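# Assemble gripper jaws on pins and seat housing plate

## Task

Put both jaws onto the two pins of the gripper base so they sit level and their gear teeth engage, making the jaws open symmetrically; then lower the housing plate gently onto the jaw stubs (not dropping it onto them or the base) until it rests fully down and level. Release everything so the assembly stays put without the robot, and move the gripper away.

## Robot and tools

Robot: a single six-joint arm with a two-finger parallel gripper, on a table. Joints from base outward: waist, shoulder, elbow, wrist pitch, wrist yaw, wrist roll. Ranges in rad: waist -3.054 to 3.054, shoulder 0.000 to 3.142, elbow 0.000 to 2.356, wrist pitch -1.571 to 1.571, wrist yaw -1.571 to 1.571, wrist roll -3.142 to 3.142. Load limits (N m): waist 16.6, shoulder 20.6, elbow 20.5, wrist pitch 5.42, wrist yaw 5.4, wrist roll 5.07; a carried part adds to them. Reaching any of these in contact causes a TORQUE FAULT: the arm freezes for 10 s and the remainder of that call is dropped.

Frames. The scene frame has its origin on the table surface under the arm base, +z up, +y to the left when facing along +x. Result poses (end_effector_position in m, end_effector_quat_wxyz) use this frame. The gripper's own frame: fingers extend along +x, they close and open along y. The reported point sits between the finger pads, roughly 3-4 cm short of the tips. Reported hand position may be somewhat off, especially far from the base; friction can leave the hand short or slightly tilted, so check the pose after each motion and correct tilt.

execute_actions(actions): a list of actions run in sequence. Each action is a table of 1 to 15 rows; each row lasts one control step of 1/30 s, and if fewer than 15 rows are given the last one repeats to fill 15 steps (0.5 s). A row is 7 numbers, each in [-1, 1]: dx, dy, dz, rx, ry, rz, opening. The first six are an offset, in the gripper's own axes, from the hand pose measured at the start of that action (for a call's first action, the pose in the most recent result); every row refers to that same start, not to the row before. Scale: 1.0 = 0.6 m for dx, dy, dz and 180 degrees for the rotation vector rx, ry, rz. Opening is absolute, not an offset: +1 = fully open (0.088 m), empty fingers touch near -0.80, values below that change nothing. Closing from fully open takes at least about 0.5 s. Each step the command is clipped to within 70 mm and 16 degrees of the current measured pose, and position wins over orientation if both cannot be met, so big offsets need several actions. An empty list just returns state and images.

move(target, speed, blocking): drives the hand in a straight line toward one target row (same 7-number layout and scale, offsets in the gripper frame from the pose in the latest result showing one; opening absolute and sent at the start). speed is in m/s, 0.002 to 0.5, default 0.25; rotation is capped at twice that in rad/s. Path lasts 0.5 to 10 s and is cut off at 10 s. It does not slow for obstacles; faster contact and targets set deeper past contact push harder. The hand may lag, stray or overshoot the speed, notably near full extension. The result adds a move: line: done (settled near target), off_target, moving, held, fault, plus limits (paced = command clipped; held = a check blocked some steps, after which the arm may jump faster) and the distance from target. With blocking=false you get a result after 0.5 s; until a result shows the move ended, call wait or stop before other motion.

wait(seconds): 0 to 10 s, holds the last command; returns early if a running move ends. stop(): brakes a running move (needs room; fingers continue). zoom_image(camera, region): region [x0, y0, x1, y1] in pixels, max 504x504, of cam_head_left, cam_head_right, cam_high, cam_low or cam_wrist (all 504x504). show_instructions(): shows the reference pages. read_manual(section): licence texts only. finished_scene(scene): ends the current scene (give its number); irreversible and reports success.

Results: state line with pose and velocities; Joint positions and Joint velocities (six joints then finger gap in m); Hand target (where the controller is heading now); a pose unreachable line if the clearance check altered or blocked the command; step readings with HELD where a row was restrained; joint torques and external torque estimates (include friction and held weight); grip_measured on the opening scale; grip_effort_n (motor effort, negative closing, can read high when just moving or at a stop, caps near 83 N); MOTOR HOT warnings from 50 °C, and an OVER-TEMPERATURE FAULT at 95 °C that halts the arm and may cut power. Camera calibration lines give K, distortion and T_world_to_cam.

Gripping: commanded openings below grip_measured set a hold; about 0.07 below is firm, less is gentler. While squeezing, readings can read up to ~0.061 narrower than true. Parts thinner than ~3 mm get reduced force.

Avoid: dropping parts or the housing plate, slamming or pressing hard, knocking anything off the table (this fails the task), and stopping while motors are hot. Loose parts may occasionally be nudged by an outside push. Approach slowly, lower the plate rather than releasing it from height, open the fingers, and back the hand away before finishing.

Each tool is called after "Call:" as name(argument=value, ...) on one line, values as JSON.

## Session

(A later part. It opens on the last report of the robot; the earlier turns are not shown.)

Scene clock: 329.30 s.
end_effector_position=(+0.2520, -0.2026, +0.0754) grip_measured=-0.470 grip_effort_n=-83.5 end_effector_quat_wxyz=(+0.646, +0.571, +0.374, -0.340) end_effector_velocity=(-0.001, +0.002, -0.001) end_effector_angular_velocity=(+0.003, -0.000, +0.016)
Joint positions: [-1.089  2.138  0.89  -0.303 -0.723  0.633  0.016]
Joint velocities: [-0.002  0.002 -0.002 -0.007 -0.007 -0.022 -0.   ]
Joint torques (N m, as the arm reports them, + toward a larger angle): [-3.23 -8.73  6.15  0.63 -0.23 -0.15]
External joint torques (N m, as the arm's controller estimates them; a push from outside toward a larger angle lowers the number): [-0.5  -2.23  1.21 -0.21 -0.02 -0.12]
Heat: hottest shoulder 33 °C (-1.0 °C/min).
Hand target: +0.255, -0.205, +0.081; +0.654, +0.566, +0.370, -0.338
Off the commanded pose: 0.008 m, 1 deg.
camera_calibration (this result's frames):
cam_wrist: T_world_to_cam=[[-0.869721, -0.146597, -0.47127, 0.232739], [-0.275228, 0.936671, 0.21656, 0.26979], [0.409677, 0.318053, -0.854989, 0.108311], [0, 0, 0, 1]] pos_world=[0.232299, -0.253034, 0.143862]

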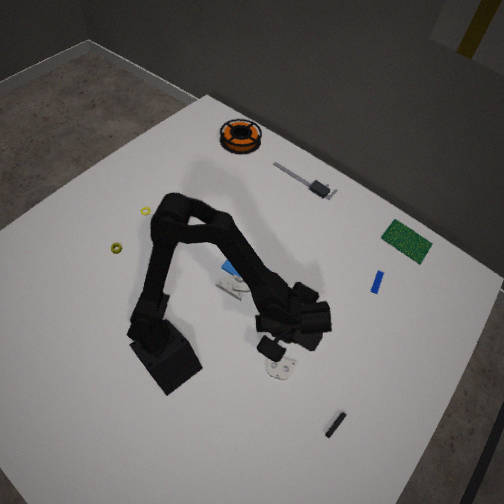

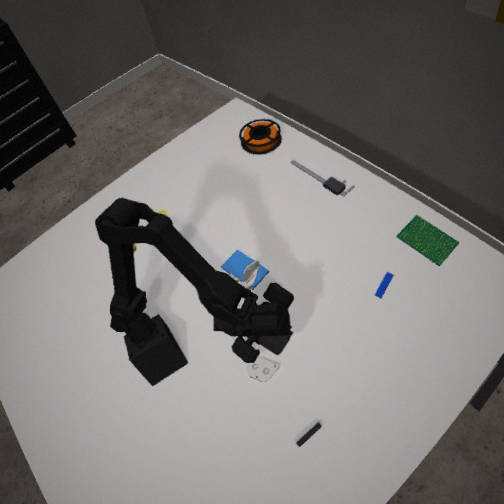

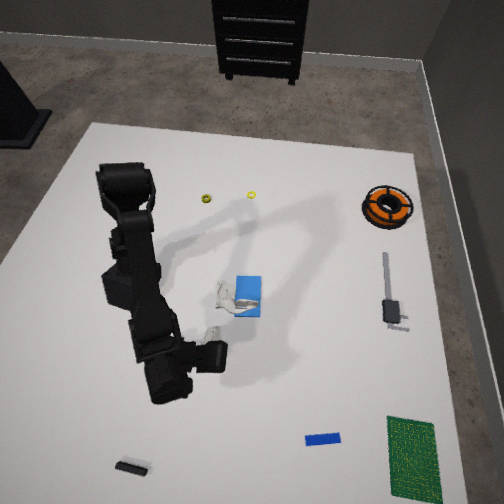

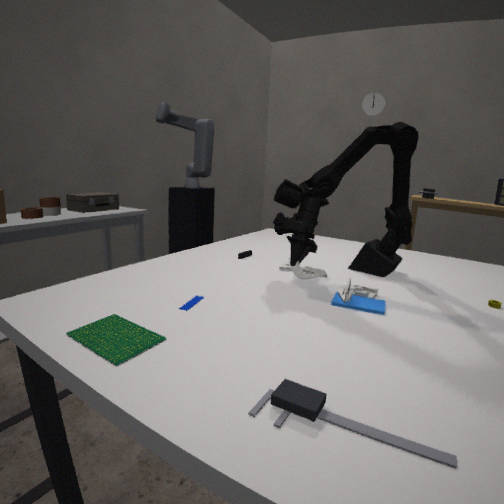

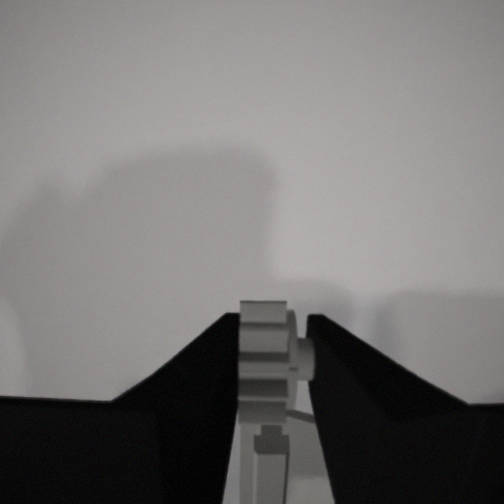

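Call:
execute_actions(actions=[[[-0.010,0.006,0.001,-0.0010,0.0002,-0.0066,-0.54],[-0.012,0.006,-0.001,-0.0026,0.0005,-0.0164,-0.54],[-0.014,0.006,-0.003,-0.0047,0.0009,-0.0301,-0.54],[-0.016,0.006,-0.006,-0.0073,0.0014,-0.0466,-0.54],[-0.018,0.006,-0.009,-0.0101,0.0019,-0.0647,-0.54],[-0.019,0.005,-0.012,-0.0129,0.0024,-0.0828,-0.54],[-0.020,0.005,-0.015,-0.0157,0.0030,-0.1008,-0.54],[-0.021,0.004,-0.018,-0.0185,0.0035,-0.1189,-0.54],[-0.022,0.004,-0.022,-0.0213,0.0040,-0.1370,-0.54],[-0.023,0.003,-0.025,-0.0242,0.0045,-0.1551,-0.54],[-0.024,0.002,-0.028,-0.0270,0.0051,-0.1732,-0.54],[-0.024,0.002,-0.032,-0.0298,0.0056,-0.1913,-0.54],[-0.025,0.001,-0.035,-0.0326,0.0061,-0.2094,-0.54],[-0.026,0.000,-0.038,-0.0354,0.0067,-0.2274,-0.54],[-0.026,0.000,-0.042,-0.0383,0.0072,-0.2455,-0.54]],[[-0.007,-0.0025,-0.011,-0.0110,0.0021,-0.0707,-0.54],[-0.006,-0.003,-0.014,-0.0138,0.0026,-0.0888,-0.54],[-0.005,-0.003,-0.018,-0.0167,0.0031,-0.1069,-0.54],[-0.003,-0.003,-0.021,-0.0195,0.0037,-0.1250,-0.54],[-0.001,-0.004,-0.024,-0.0223,0.0042,-0.1430,-0.54],[0.002,-0.004,-0.028,-0.0251,0.0047,-0.1611,-0.54],[0.005,-0.004,-0.031,-0.0279,0.0053,-0.1792,-0.54],[0.008,-0.004,-0.034,-0.0307,0.0058,-0.1973,-0.54],[0.011,-0.005,-0.037,-0.0331,0.0062,-0.2126,-0.54],[0.014,-0.005,-0.039,-0.0350,0.0066,-0.2247,-0.54],[0.017,-0.005,-0.041,-0.0363,0.0068,-0.2329,-0.54],[0.019,-0.005,-0.042,-0.0369,0.0069,-0.2368,-0.54],[0.020,-0.005,-0.042,-0.0369,0.0069,-0.2368,-0.54]]])

Scene clock: 346.50 s.
end_effector_position=(+0.2357, -0.1552, +0.0784) grip_measured=-0.470 grip_effort_n=-83.5 end_effector_quat_wxyz=(+0.359, +0.158, +0.683, -0.616) end_effector_velocity=(-0.018, +0.013, -0.037) end_effector_angular_velocity=(+0.028, +0.393, -0.062)
Joint positions: [-0.59   2.411  1.497 -1.341  0.179  0.711  0.016]
Joint velocities: [ 0.125  0.286  0.159 -0.242  0.11   0.095 -0.   ]
Joint torques (N m, as the arm reports them, + toward a larger angle): [-5.74 -8.01  5.45 -0.81  0.56  0.15]
External joint torques (N m, as the arm's controller estimates them; a push from outside toward a larger angle lowers the number): [-0.44  0.92  1.38 -0.22  0.07  0.09]
External joint torques at the end of the 1st action: [-0.18  1.29  1.33 -0.23  0.08  0.05]
Heat: hottest shoulder 36 °C (+2.0 °C/min).
Hand target: +0.234, -0.159, +0.077; +0.345, +0.152, +0.685, -0.624
Off the commanded pose: 0.003 m, 2 deg.
Step readings (end_effector_position; steps 1 to 15: 1st action; 16 to 30: 2nd action):
0: (+0.2520, -0.2026, +0.0754)
1: (+0.2515, -0.2022, +0.0754)
2: (+0.2501, -0.2012, +0.0754)
4: (+0.2454, -0.1996, +0.0753)
8: (+0.2414, -0.1942, +0.0788)
15: (+0.2435, -0.1812, +0.0915)
16: (+0.2440, -0.1798, +0.0933)
17: (+0.2429, -0.1776, +0.0946)
19: (+0.2406, -0.1725, +0.0972)
23: (+0.2398, -0.1662, +0.0950)
30: end_effector_position above
camera_calibration (this result's frames):
cam_wrist: T_world_to_cam=[[-0.641787, -0.21843, 0.735117, 0.0674541], [-0.0637325, 0.970454, 0.232716, 0.174421], [-0.76423, 0.102503, -0.636746, 0.328587], [0, 0, 0, 1]] pos_world=[0.305524, -0.188215, 0.119049]

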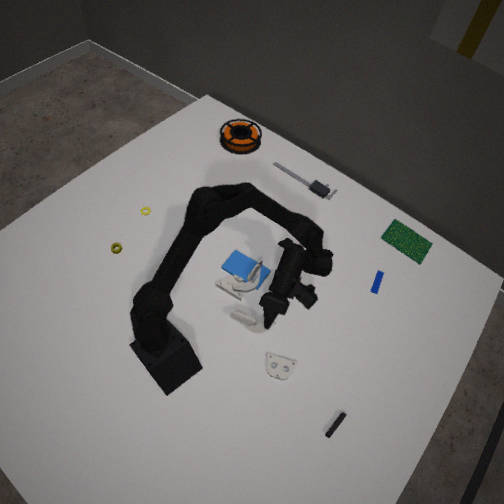

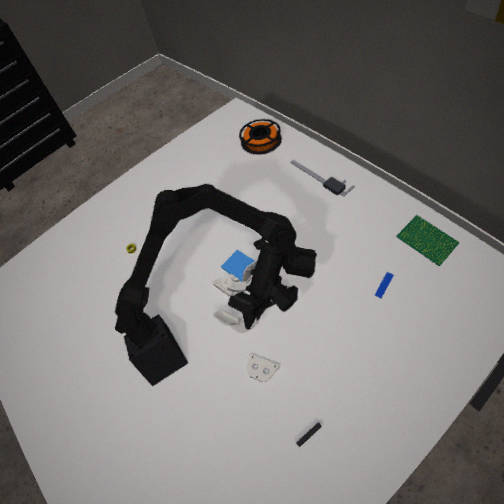

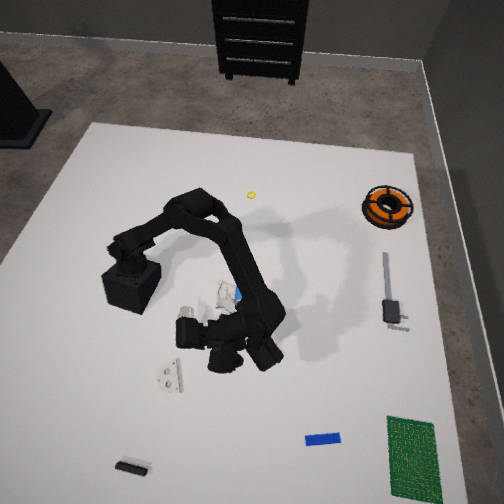

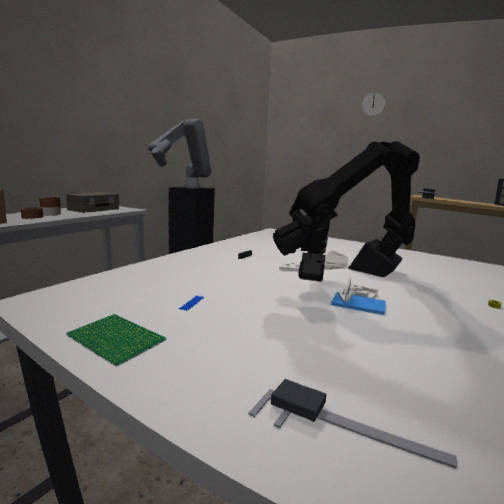

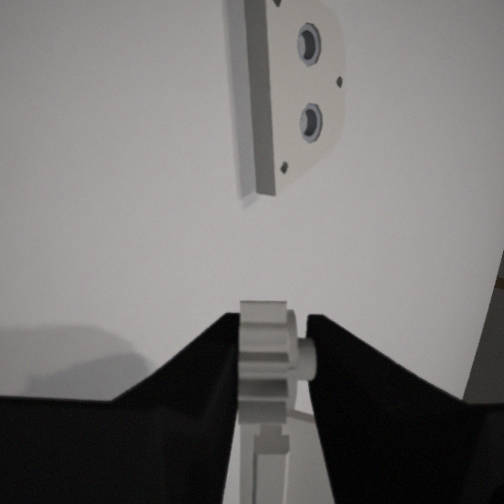

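Call:
execute_actions(actions=[])

Scene clock: 347.20 s.
end_effector_position=(+0.2354, -0.1563, +0.0799) grip_measured=-0.470 grip_effort_n=-83.5 end_effector_quat_wxyz=(+0.350, +0.153, +0.684, -0.621) end_effector_velocity=(-0.002, -0.000, +0.002) end_effector_angular_velocity=(+0.014, +0.014, +0.013)
Joint positions: [-0.589  2.426  1.516 -1.363  0.192  0.721  0.016]
Joint velocities: [-0.002 -0.002 -0.002 -0.007  0.007 -0.022 -0.   ]
Joint torques (N m, as the arm reports them, + toward a larger angle): [-4.92 -6.99  5.02 -0.79  0.5   0.13]
External joint torques (N m, as the arm's controller estimates them; a push from outside toward a larger angle lowers the number): [-0.75  1.16  1.36 -0.18  0.07  0.09]
Heat: hottest shoulder 36 °C (+2.0 °C/min).
Hand target: +0.234, -0.159, +0.078; +0.345, +0.153, +0.685, -0.624
Off the commanded pose: 0.003 m, 1 deg.
camera_calibration (this result's frames):
cam_wrist: T_world_to_cam=[[-0.628192, -0.207736, 0.749814, 0.0632384], [-0.0514707, 0.972683, 0.22636, 0.173042], [-0.776354, 0.103604, -0.621724, 0.331231], [0, 0, 0, 1]] pos_world=[0.305785, -0.189495, 0.119347]

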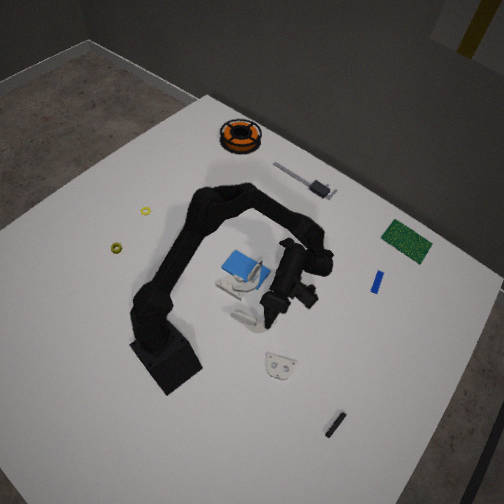

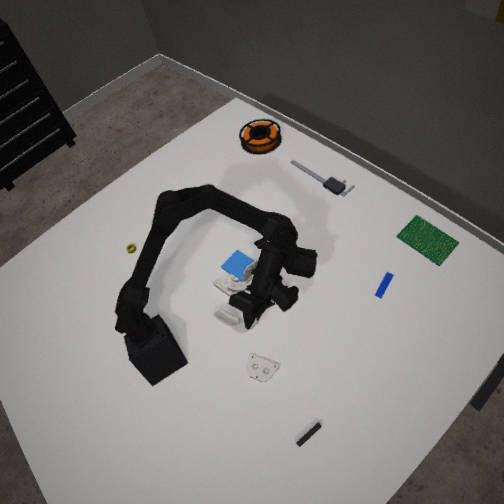

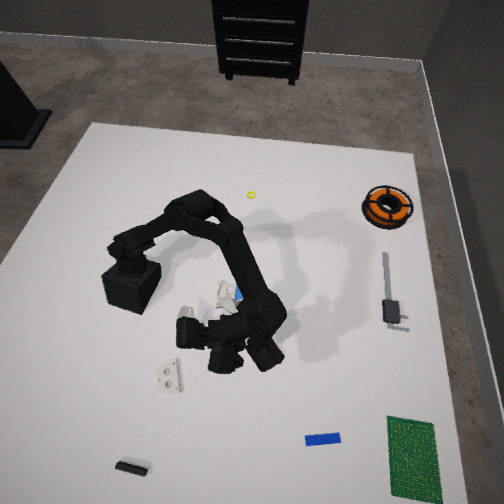

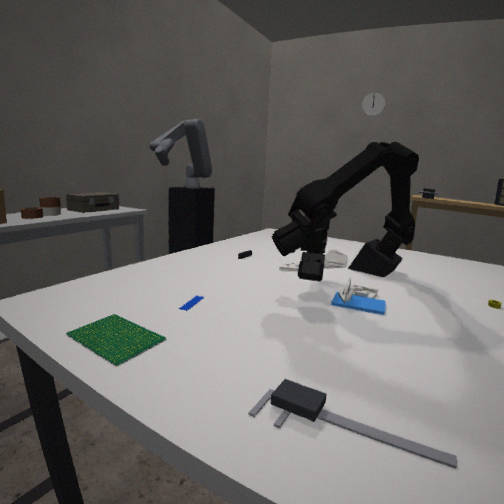

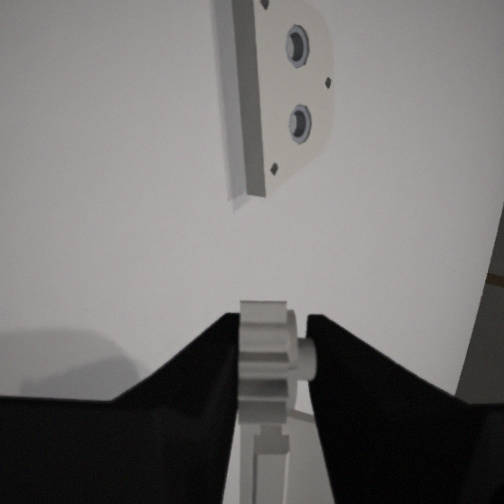

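Call:
execute_actions(actions=[[[0.006,0.002,-0.001,-0.0005,0.002,-0.002,-0.54],[0.010,0.004,-0.002,-0.001,0.003,-0.003,-0.54],[0.014,0.007,-0.002,-0.001,0.004,-0.0035,-0.54],[0.018,0.011,-0.0015,-0.001,0.004,-0.0035,-0.54],[0.022,0.015,-0.001,-0.001,0.004,-0.0035,-0.54],[0.026,0.019,0,-0.001,0.004,-0.0035,-0.54],[0.030,0.0225,0.0005,-0.001,0.004,-0.0035,-0.54],[0.033,0.0255,0.001,-0.001,0.004,-0.0035,-0.54],[0.0355,0.028,0.0015,-0.001,0.004,-0.0035,-0.54],[0.0375,0.030,0.002,-0.001,0.004,-0.0035,-0.54],[0.039,0.0315,0.002,-0.001,0.004,-0.0035,-0.54],[0.040,0.0325,0.002,-0.001,0.004,-0.0035,-0.54],[0.041,0.0333,0.002,-0.001,0.004,-0.0035,-0.54]]])

Scene clock: 353.73 s.
end_effector_position=(+0.2352, -0.1599, +0.0548) grip_measured=-0.470 grip_effort_n=-83.5 end_effector_quat_wxyz=(+0.351, +0.153, +0.684, -0.621) end_effector_velocity=(-0.002, -0.002, -0.016) end_effector_angular_velocity=(+0.003, +0.005, -0.001)
Joint positions: [-0.567  2.479  1.501 -1.297  0.179  0.735  0.016]
Joint velocities: [ 0.012  0.037 -0.007  0.037 -0.007  0.007 -0.   ]
Joint torques (N m, as the arm reports them, + toward a larger angle): [-4.64 -7.36  3.26 -0.53  0.29  0.14]
External joint torques (N m, as the arm's controller estimates them; a push from outside toward a larger angle lowers the number): [-0.24  1.12 -0.31  0.1  -0.14  0.09]
Heat: hottest shoulder 36 °C (+2.0 °C/min).
Hand target: +0.231, -0.159, +0.049; +0.343, +0.153, +0.688, -0.621
Off the commanded pose: 0.007 m, 1 deg.
Step readings (end_effector_position):
0: (+0.2354, -0.1563, +0.0799)
1: (+0.2354, -0.1563, +0.0799)
2: (+0.2354, -0.1563, +0.0799)
4: (+0.2361, -0.1571, +0.0786)
8: (+0.2370, -0.1590, +0.0697)
15: end_effector_position above
camera_calibration (this result's frames):
cam_wrist: T_world_to_cam=[[-0.627867, -0.209728, 0.749532, 0.0808475], [-0.0544502, 0.972488, 0.226502, 0.182863], [-0.776414, 0.101401, -0.622012, 0.315494], [0, 0, 0, 1]] pos_world=[0.305672, -0.192867, 0.0942245]

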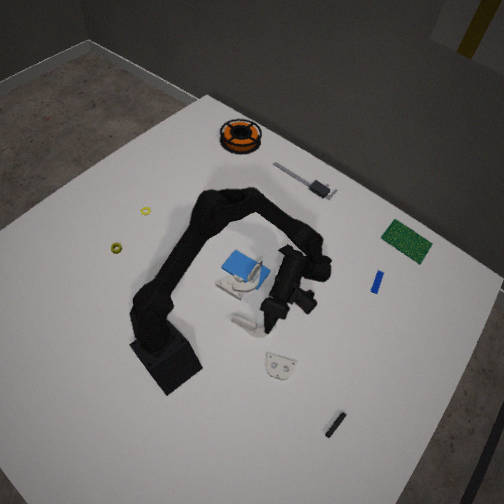

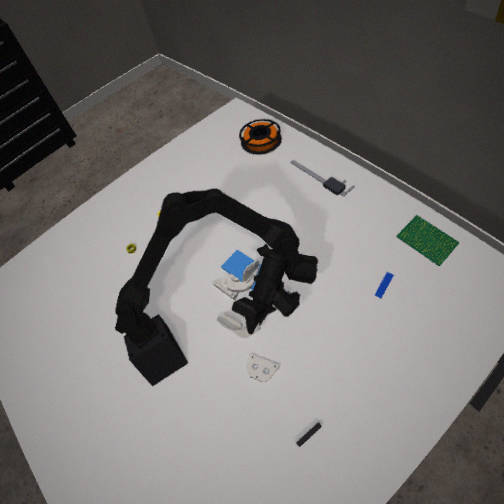

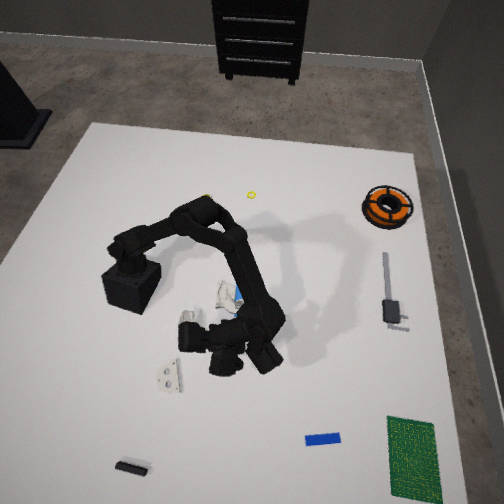

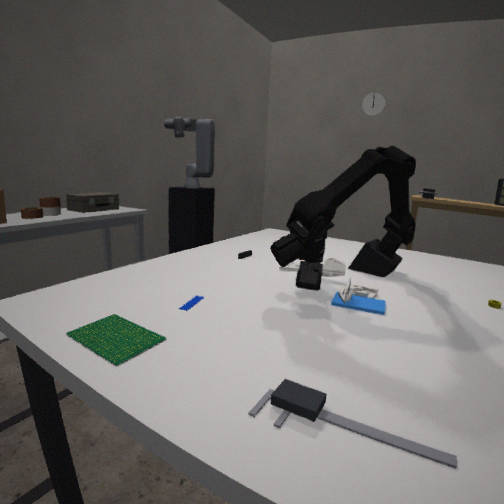

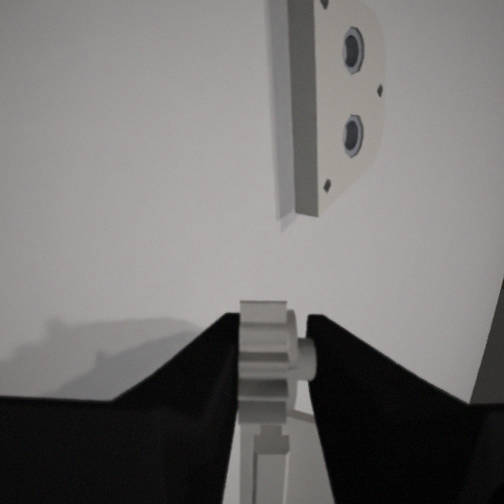

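Call:
execute_actions(actions=[[[0.012,0.004,-0.0037,-0.001,0.004,-0.0035,-0.54],[0.013,0.005,-0.0037,-0.001,0.004,-0.0035,-0.52],[0.014,0.006,-0.0037,-0.001,0.004,-0.0035,-0.50],[0.014,0.006,-0.0037,-0.001,0.004,-0.0035,-0.47],[0.014,0.006,-0.0037,-0.001,0.004,-0.0035,-0.44],[0.014,0.006,-0.0037,-0.001,0.004,-0.0035,-0.40],[0.014,0.006,-0.0037,-0.001,0.004,-0.0035,-0.34],[0.014,0.006,-0.0037,-0.001,0.004,-0.0035,-0.27],[0.014,0.006,-0.0037,-0.001,0.004,-0.0035,-0.20],[0.014,0.006,-0.0037,-0.001,0.004,-0.0035,-0.13],[0.014,0.006,-0.0037,-0.001,0.004,-0.0035,-0.06],[0.014,0.006,-0.0037,-0.001,0.004,-0.0035,0.01],[0.014,0.006,-0.0037,-0.001,0.004,-0.0035,0.08],[0.014,0.006,-0.0037,-0.001,0.004,-0.0035,0.15],[0.014,0.006,-0.0037,-0.001,0.004,-0.0035,0.22]]])

Scene clock: 358.47 s.
end_effector_position=(+0.2358, -0.1599, +0.0521) grip_measured=+0.047 grip_effort_n=12.3 end_effector_quat_wxyz=(+0.354, +0.152, +0.683, -0.620) end_effector_velocity=(-0.001, +0.000, -0.001) end_effector_angular_velocity=(+0.009, -0.006, +0.000)
Joint positions: [-0.563  2.481  1.497 -1.285  0.177  0.737  0.041]
Joint velocities: [-0.002 -0.002 -0.007  0.007 -0.007 -0.007  0.1  ]
Joint torques (N m, as the arm reports them, + toward a larger angle): [-4.48 -7.    3.09 -0.46  0.29  0.13]
External joint torques (N m, as the arm's controller estimates them; a push from outside toward a larger angle lowers the number): [-0.21  1.23 -0.36  0.13 -0.14  0.09]
Heat: hottest shoulder 36 °C (+3.0 °C/min).
Hand target: +0.231, -0.159, +0.047; +0.344, +0.152, +0.688, -0.621
Off the commanded pose: 0.008 m, 1 deg.
Step readings (end_effector_position):
0: (+0.2356, -0.1603, +0.0540)
1: (+0.2356, -0.1602, +0.0539)
2: (+0.2356, -0.1603, +0.0537)
4: (+0.2357, -0.1603, +0.0530)
8: (+0.2359, -0.1599, +0.0522)
15: end_effector_position above
camera_calibration (this result's frames):
cam_wrist: T_world_to_cam=[[-0.630447, -0.210534, 0.747136, 0.0838084], [-0.0586847, 0.972689, 0.224573, 0.184624], [-0.774011, 0.0977357, -0.625584, 0.313334], [0, 0, 0, 1]] pos_world=[0.306195, -0.192562, 0.0919389]

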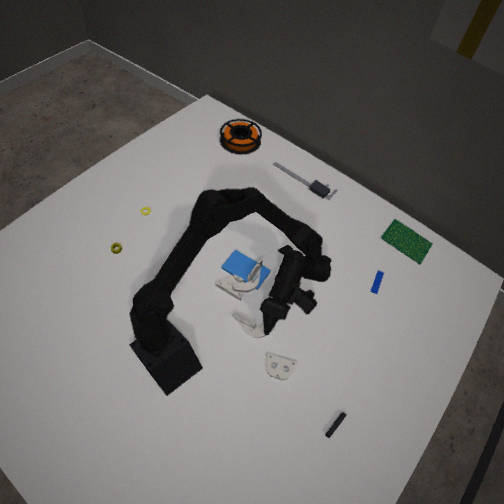

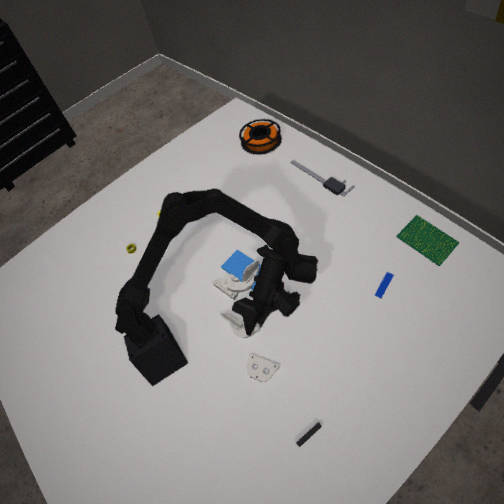

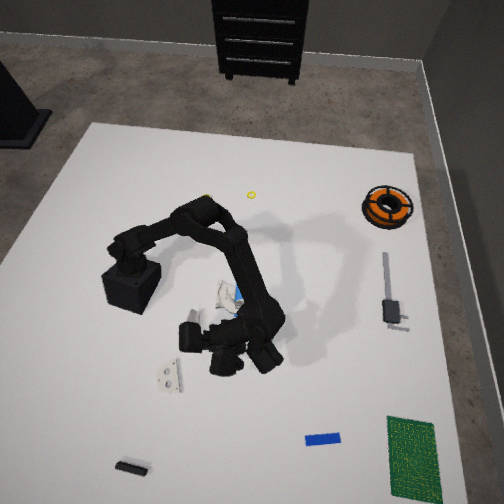

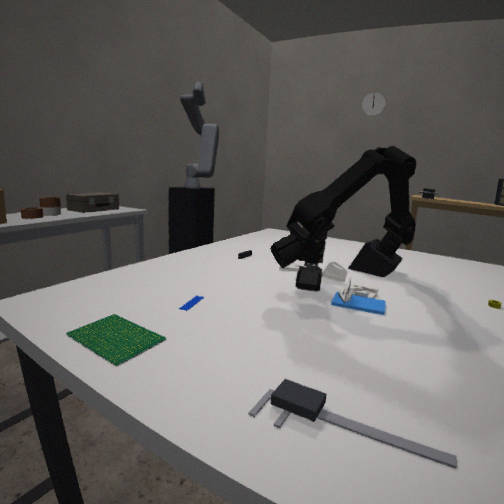

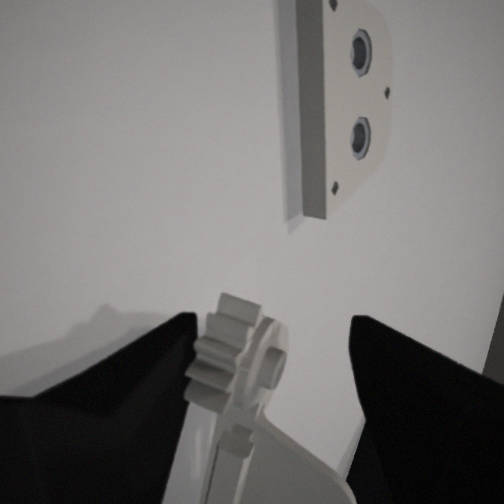

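Call:
execute_actions(actions=[])

Scene clock: 359.50 s.
end_effector_position=(+0.2358, -0.1599, +0.0521) grip_measured=+0.217 grip_effort_n=12.8 end_effector_quat_wxyz=(+0.354, +0.152, +0.683, -0.620) end_effector_velocity=(-0.002, +0.005, +0.002) end_effector_angular_velocity=(+0.026, +0.002, -0.015)
Joint positions: [-0.563  2.481  1.497 -1.285  0.177  0.737  0.05 ]
Joint velocities: [-0.002 -0.007 -0.002 -0.022 -0.022 -0.007 -0.   ]
Joint torques (N m, as the arm reports them, + toward a larger angle): [-4.51 -7.04  3.07 -0.46  0.28  0.14]
External joint torques (N m, as the arm's controller estimates them; a push from outside toward a larger angle lowers the number): [-0.2   1.31 -0.4   0.16 -0.14  0.09]
Heat: hottest shoulder 36 °C (+3.0 °C/min).
Hand target: +0.231, -0.159, +0.047; +0.344, +0.152, +0.688, -0.621
Off the commanded pose: 0.008 m, 1 deg.
camera_calibration (this result's frames):
cam_wrist: T_world_to_cam=[[-0.630447, -0.210534, 0.747136, 0.0838084], [-0.0586847, 0.972689, 0.224573, 0.184624], [-0.774011, 0.0977357, -0.625584, 0.313334], [0, 0, 0, 1]] pos_world=[0.306195, -0.192562, 0.0919389]

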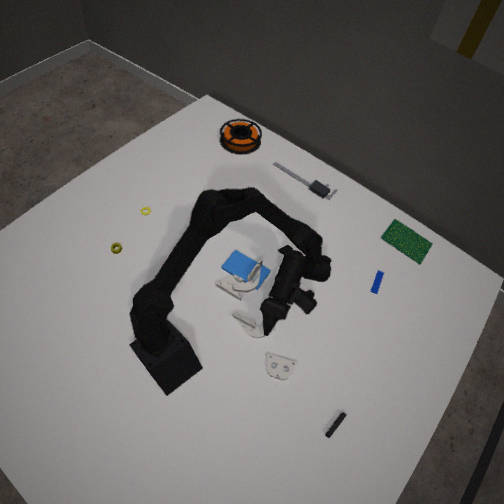

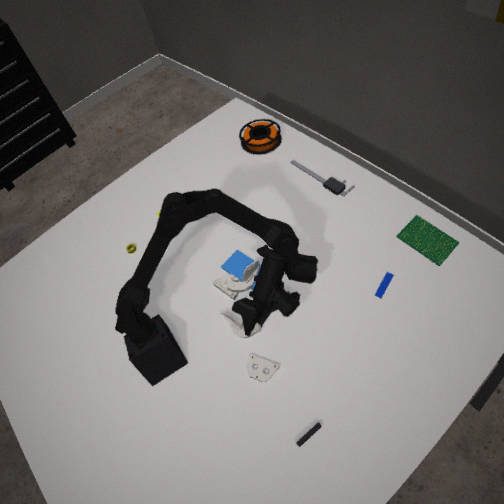

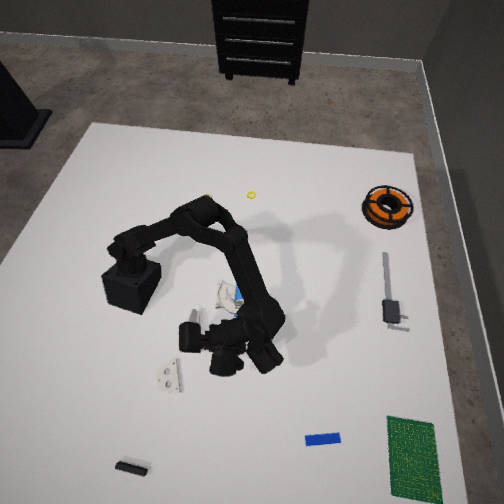

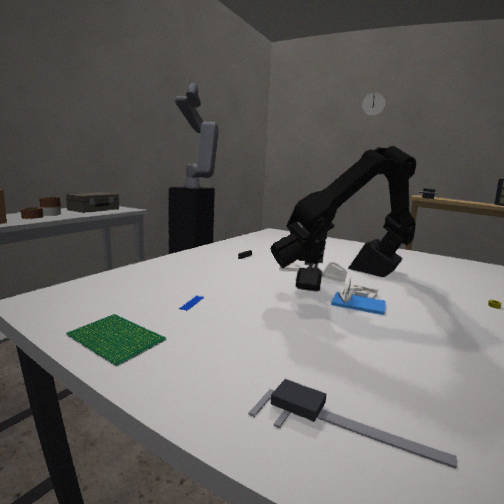

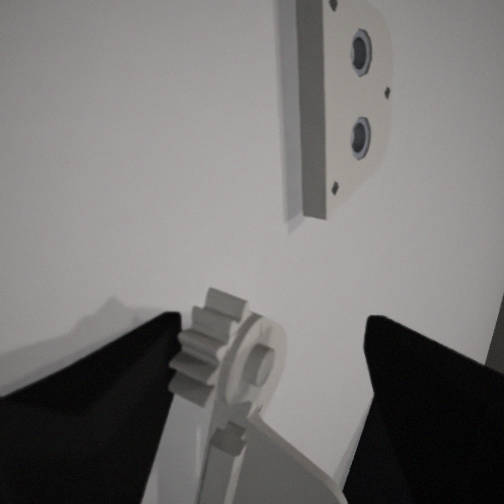

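Call:
execute_actions(actions=[[[0,0,0,0,0,0,0.25],[-0.002,0.001,0,0,0,0,0.28],[-0.004,0.002,0,0,0,0,0.31],[-0.007,0.0033,0,0,0,0,0.33],[-0.010,0.0047,0,0,0,0,0.35],[-0.013,0.0062,0,0,0,0,0.35],[-0.016,0.0076,0,0,0,0,0.35],[-0.019,0.009,0,0,0,0,0.35],[-0.022,0.0104,0,0,0,0,0.35],[-0.025,0.0118,0,0,0,0,0.35],[-0.029,0.012,0,0,0,0,0.35],[-0.034,0.011,0,0,0,0,0.35],[-0.040,0.008,0,0,0,0,0.35],[-0.046,0.004,0,0,0,0,0.35],[-0.052,0.000,0,0,0,0,0.35]]])

Scene clock: 363.20 s.
end_effector_position=(+0.2544, -0.1528, +0.0666) grip_measured=+0.346 grip_effort_n=12.8 end_effector_quat_wxyz=(+0.357, +0.151, +0.682, -0.620) end_effector_velocity=(+0.029, +0.018, +0.065) end_effector_angular_velocity=(+0.020, +0.051, -0.064)
Joint positions: [-0.545  2.481  1.59  -1.375  0.167  0.748  0.056]
Joint velocities: [-0.012 -0.007  0.271 -0.359 -0.007  0.022  0.   ]
Joint torques (N m, as the arm reports them, + toward a larger angle): [-5.23 -8.98  4.89 -0.78  0.31  0.08]
External joint torques (N m, as the arm's controller estimates them; a push from outside toward a larger angle lowers the number): [-0.48 -0.18  1.3  -0.16 -0.13  0.05]
Heat: hottest shoulder 36 °C (+3.0 °C/min).
Hand target: +0.258, -0.153, +0.073; +0.355, +0.152, +0.683, -0.620
Off the commanded pose: 0.007 m, 0 deg.
Step readings (end_effector_position):
0: (+0.2358, -0.1599, +0.0521)
1: (+0.2358, -0.1599, +0.0521)
2: (+0.2358, -0.1599, +0.0521)
4: (+0.2359, -0.1596, +0.0526)
8: (+0.2408, -0.1578, +0.0563)
15: end_effector_position above
camera_calibration (this result's frames):
cam_wrist: T_world_to_cam=[[-0.631262, -0.213278, 0.745668, 0.0861246], [-0.0654415, 0.972664, 0.222803, 0.177479], [-0.772803, 0.0918496, -0.627964, 0.33505], [0, 0, 0, 1]] pos_world=[0.32491, -0.185033, 0.106636]

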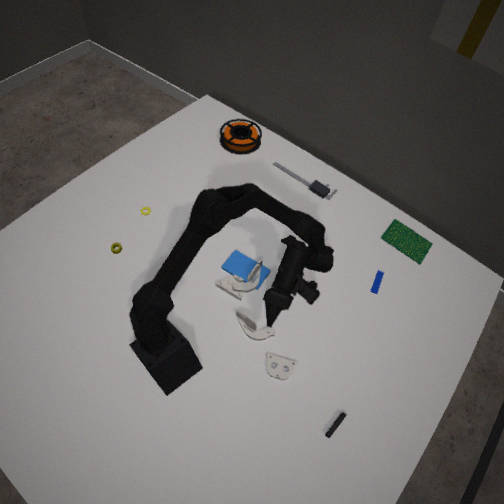

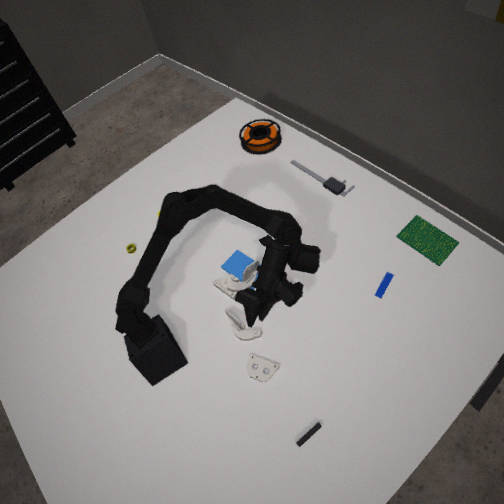

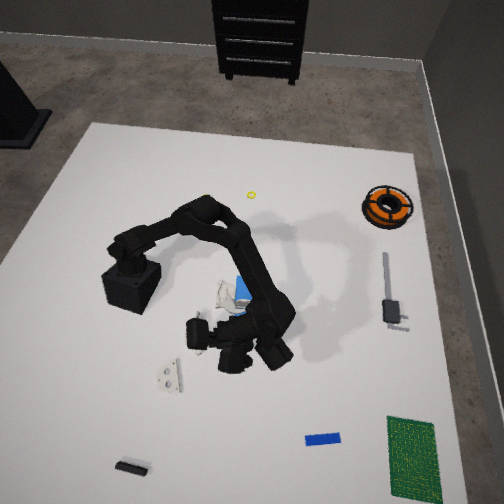

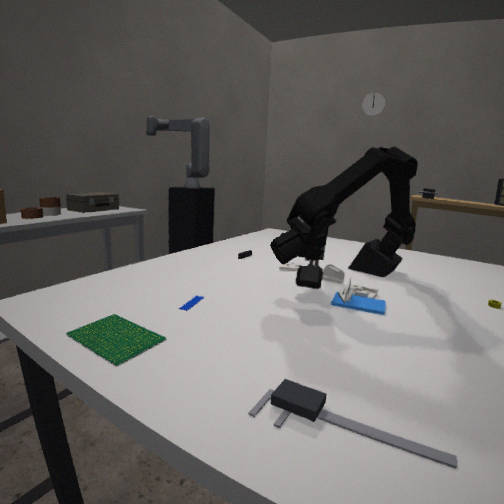

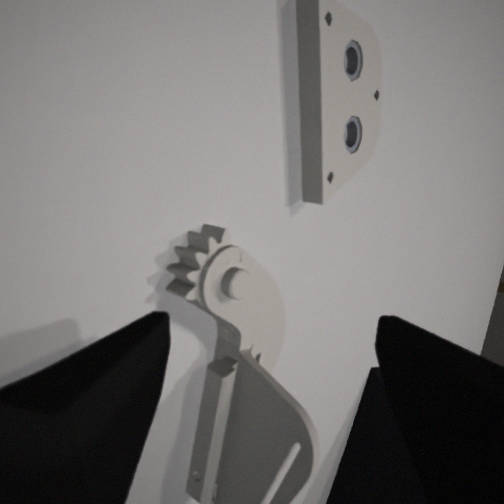

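Jaw is flat. Get settled pose.

Call:
execute_actions(actions=[])

Scene clock: 364.27 s.
end_effector_position=(+0.2561, -0.1513, +0.0719) grip_measured=+0.347 grip_effort_n=12.8 end_effector_quat_wxyz=(+0.353, +0.151, +0.684, -0.620) end_effector_velocity=(-0.002, +0.001, -0.000) end_effector_angular_velocity=(+0.014, +0.006, -0.006)
Joint positions: [-0.546  2.481  1.611 -1.405  0.167  0.748  0.056]
Joint velocities: [-0.002  0.002 -0.002 -0.007 -0.007 -0.007 -0.   ]
Joint torques (N m, as the arm reports them, + toward a larger angle): [-5.21 -9.25  5.03 -0.76  0.36  0.02]
External joint torques (N m, as the arm's controller estimates them; a push from outside toward a larger angle lowers the number): [-0.7  -0.85  1.41 -0.14 -0.06 -0.02]
Heat: hottest shoulder 36 °C (+3.0 °C/min).
Hand target: +0.258, -0.153, +0.073; +0.355, +0.153, +0.683, -0.620
Off the commanded pose: 0.002 m, 0 deg.
camera_calibration (this result's frames):
cam_wrist: T_world_to_cam=[[-0.627343, -0.212454, 0.749202, 0.0824318], [-0.0587108, 0.972231, 0.226538, 0.1729], [-0.776527, 0.0981308, -0.622396, 0.341064], [0, 0, 0, 1]] pos_world=[0.326709, -0.184055, 0.11135]

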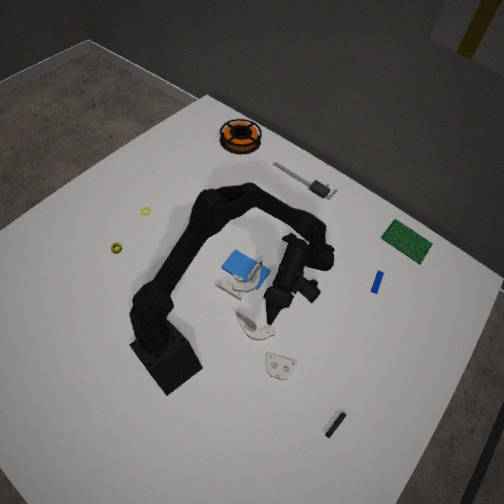

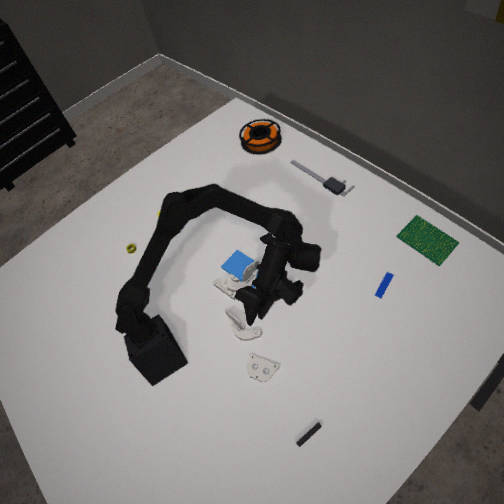

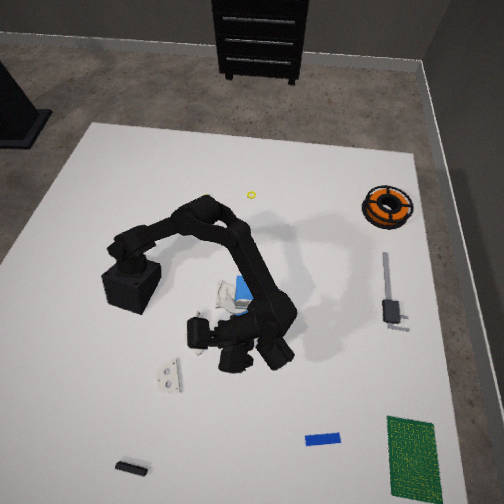

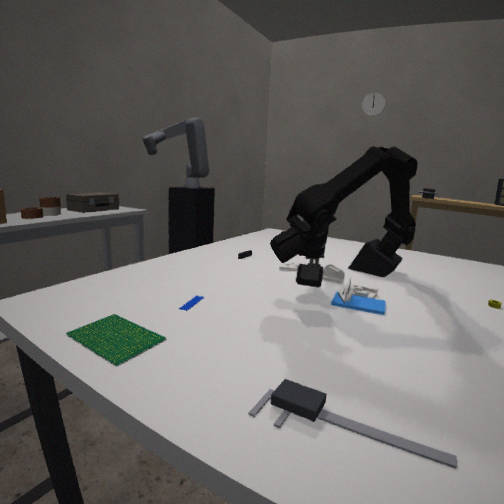

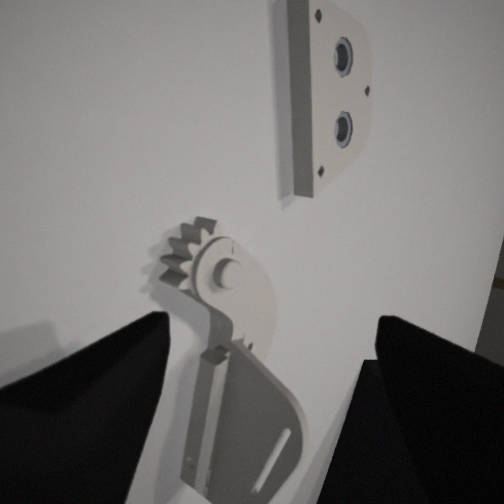

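Call:
zoom_image(camera="cam_wrist", region=[130, 204, 330, 404])

Call:
zoom_image(camera="cam_wrist", region=[150, 330, 324, 504])

Call:
zoom_image(camera="cam_wrist", region=[230, 0, 440, 210])

Region (130, 204, 330, 404) of cam_wrist's 504x504 image, scaled by 2.520, with more detail than that image has.

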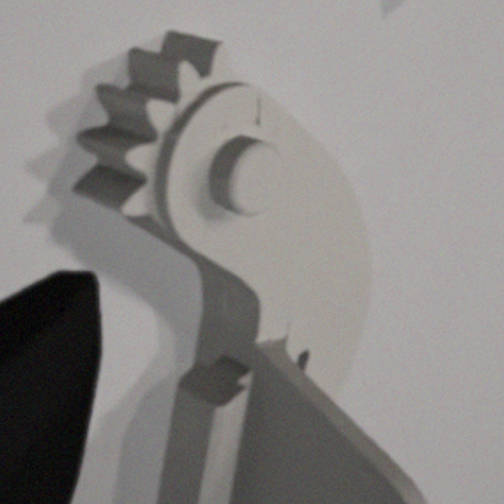

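Region (150, 330, 324, 504) of cam_wrist's 504x504 image, scaled by 2.897, with more detail than that image has.

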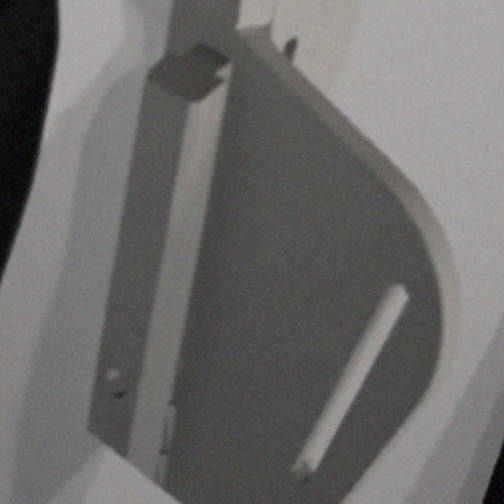

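Region (230, 0, 440, 210) of cam_wrist's 504x504 image, scaled by 2.400, with more detail than that image has.

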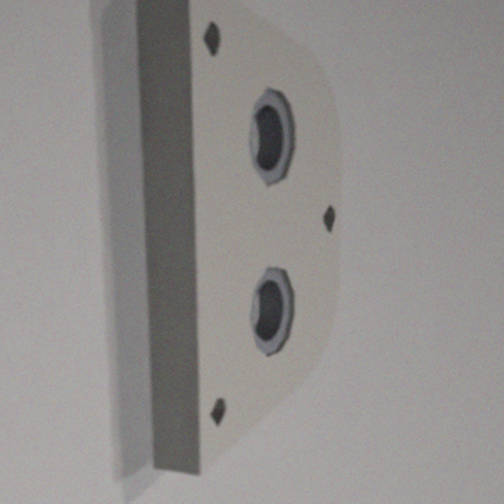

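Call:
execute_actions(actions=[[[-0.0045,-0.0049,0,0.0014,0.0008,0.0053,0.35],[-0.0089,-0.0099,0,0.0036,0.0019,0.0133,0.33],[-0.0137,-0.0164,-0.0007,0.0065,0.0035,0.0239,0.30],[-0.0180,-0.0233,-0.0021,0.0101,0.0054,0.0371,0.26],[-0.0218,-0.0307,-0.0046,0.0145,0.0078,0.0530,0.21],[-0.0248,-0.0388,-0.0081,0.0188,0.0101,0.0690,0.15],[-0.0267,-0.0462,-0.0121,0.0232,0.0124,0.0849,0.09],[-0.0278,-0.0535,-0.0167,0.0275,0.0147,0.1008,0.03],[-0.0280,-0.0597,-0.0214,0.0318,0.0171,0.1167,-0.03],[-0.0274,-0.0657,-0.0265,0.0362,0.0194,0.1326,-0.09],[-0.0244,-0.0685,-0.0312,0.0405,0.0217,0.1485,-0.15],[-0.0212,-0.0716,-0.0365,0.0449,0.0240,0.1644,-0.21],[-0.0182,-0.0743,-0.0412,0.0492,0.0264,0.1803,-0.27],[-0.0149,-0.0774,-0.0464,0.0535,0.0287,0.1962,-0.33],[-0.0120,-0.0802,-0.0511,0.0579,0.0310,0.2122,-0.38]],[[0.004,-0.0172,-0.0180,0.0166,0.0089,0.0610,-0.42],[0.006,-0.0217,-0.0227,0.0203,0.0109,0.0743,-0.42],[0.008,-0.0258,-0.0270,0.0234,0.0126,0.0859,-0.42],[0.010,-0.0299,-0.0312,0.0258,0.0138,0.0944,-0.42],[0.012,-0.0340,-0.0355,0.0272,0.0146,0.0997,-0.42],[0.014,-0.0376,-0.0393,0.0279,0.0150,0.1024,-0.42],[0.016,-0.0408,-0.0426,0.0279,0.0150,0.1024,-0.42],[0.017,-0.0430,-0.0449,0.0279,0.0150,0.1024,-0.42],[0.018,-0.0444,-0.0464,0.0279,0.0150,0.1024,-0.42],[0.0183,-0.0453,-0.0473,0.0279,0.0150,0.1024,-0.42]]])

Scene clock: 380.67 s.
end_effector_position=(+0.2022, -0.1141, +0.1083) grip_measured=-0.417 grip_effort_n=-15.1 end_effector_quat_wxyz=(+0.509, +0.493, +0.509, -0.489) end_effector_velocity=(-0.001, +0.003, +0.003) end_effector_angular_velocity=(-0.008, -0.042, +0.008)
Joint positions: [-0.919  1.851  0.92  -0.928 -0.379  0.693  0.019]
Joint velocities: [-0.012 -0.042 -0.032  0.022 -0.022 -0.007 -0.   ]
Joint torques (N m, as the arm reports them, + toward a larger angle): [-3.15 -6.78  4.28  0.4  -0.09 -0.13]
External joint torques (N m, as the arm's controller estimates them; a push from outside toward a larger angle lowers the number): [-0.54 -1.87 -0.72  0.08 -0.12 -0.13]
External joint torques at the end of the 1st action: [-0.6  -2.17 -0.67  0.11 -0.15 -0.13]
Heat: hottest shoulder 39 °C (+6.1 °C/min).
Hand target: +0.201, -0.112, +0.109; +0.512, +0.494, +0.507, -0.486
Off the commanded pose: 0.003 m, 0 deg.
Step readings (end_effector_position; steps 1 to 15: 1st action; 16 to 30: 2nd action):
0: (+0.2561, -0.1513, +0.0719)
1: (+0.2561, -0.1513, +0.0719)
2: (+0.2562, -0.1514, +0.0722)
4: (+0.2560, -0.1506, +0.0736)
8: (+0.2506, -0.1473, +0.0884)
15: (+0.2329, -0.1368, +0.1114)
16: (+0.2296, -0.1343, +0.1115)
17: (+0.2265, -0.1319, +0.1114)
19: (+0.2208, -0.1283, +0.1107)
23: (+0.2080, -0.1201, +0.1096)
30: end_effector_position above
camera_calibration (this result's frames):
cam_wrist: T_world_to_cam=[[-0.997691, -0.0675642, 0.00695146, 0.201042], [-0.0612339, 0.939025, 0.338353, 0.109913], [-0.0293881, 0.337146, -0.940994, 0.228892], [0, 0, 0, 1]] pos_world=[0.214035, -0.166797, 0.176799]

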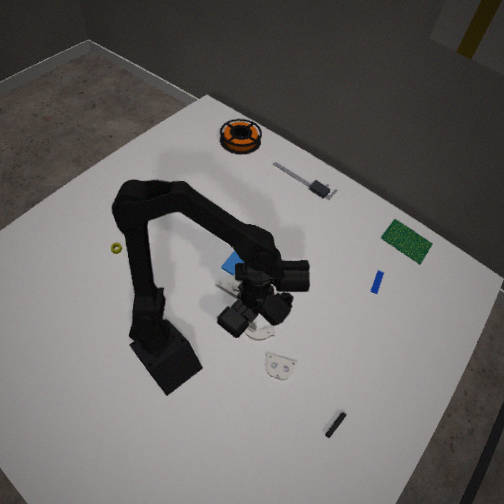

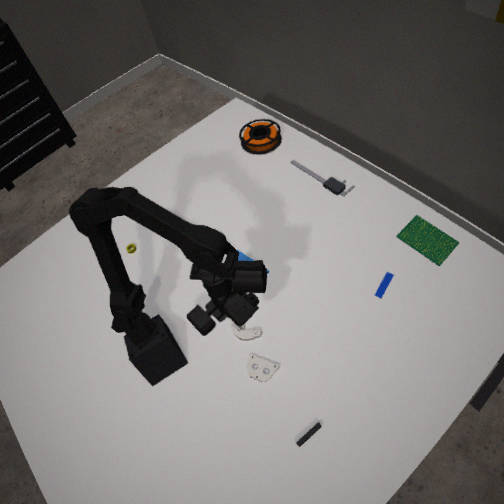

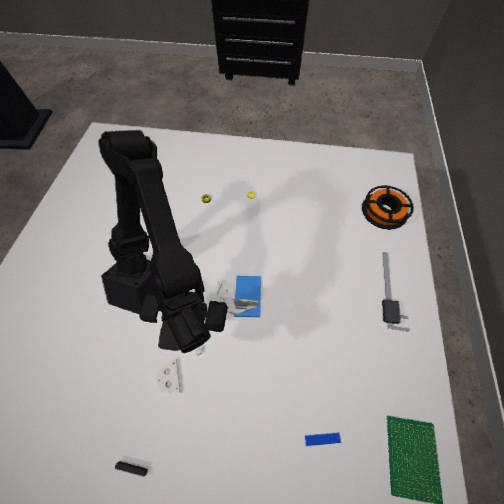

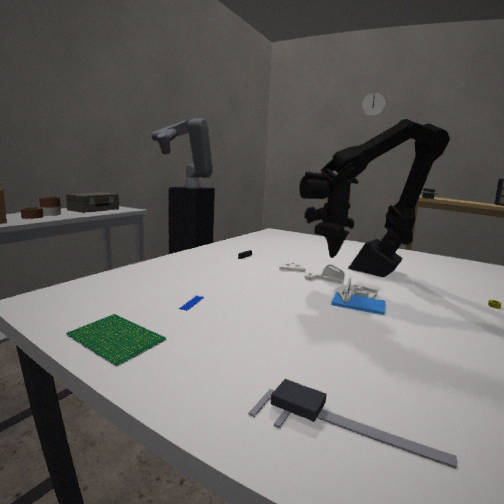

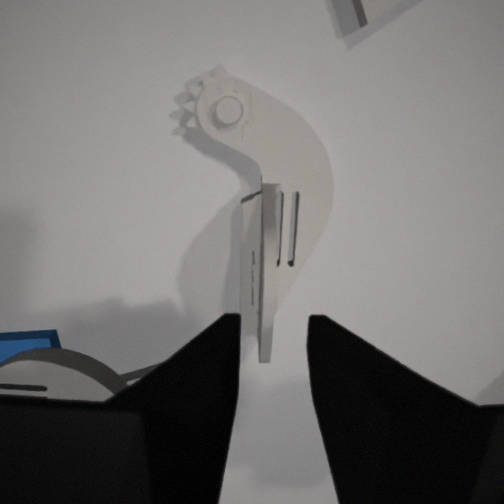

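Call:
zoom_image(camera="cam_wrist", region=[170, 55, 330, 215])

Call:
zoom_image(camera="cam_wrist", region=[170, 175, 370, 375])

Region (170, 55, 330, 215) of cam_wrist's 504x504 image, scaled by 3.150, with more detail than that image has.

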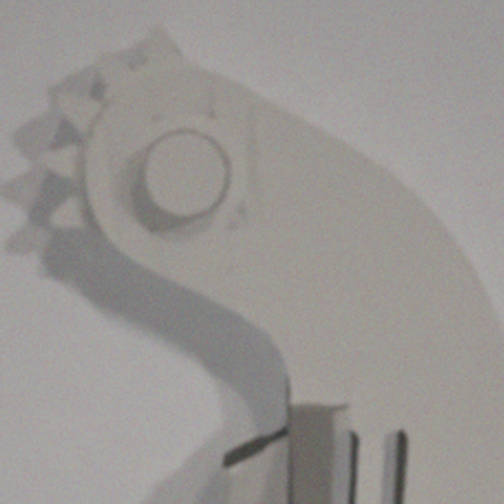

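Region (170, 175, 370, 375) of cam_wrist's 504x504 image, scaled by 2.520, with more detail than that image has.

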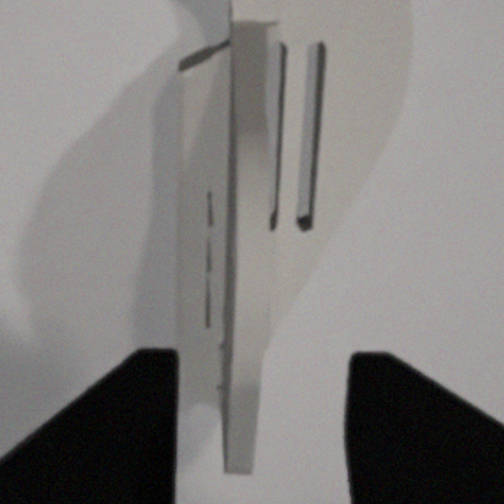

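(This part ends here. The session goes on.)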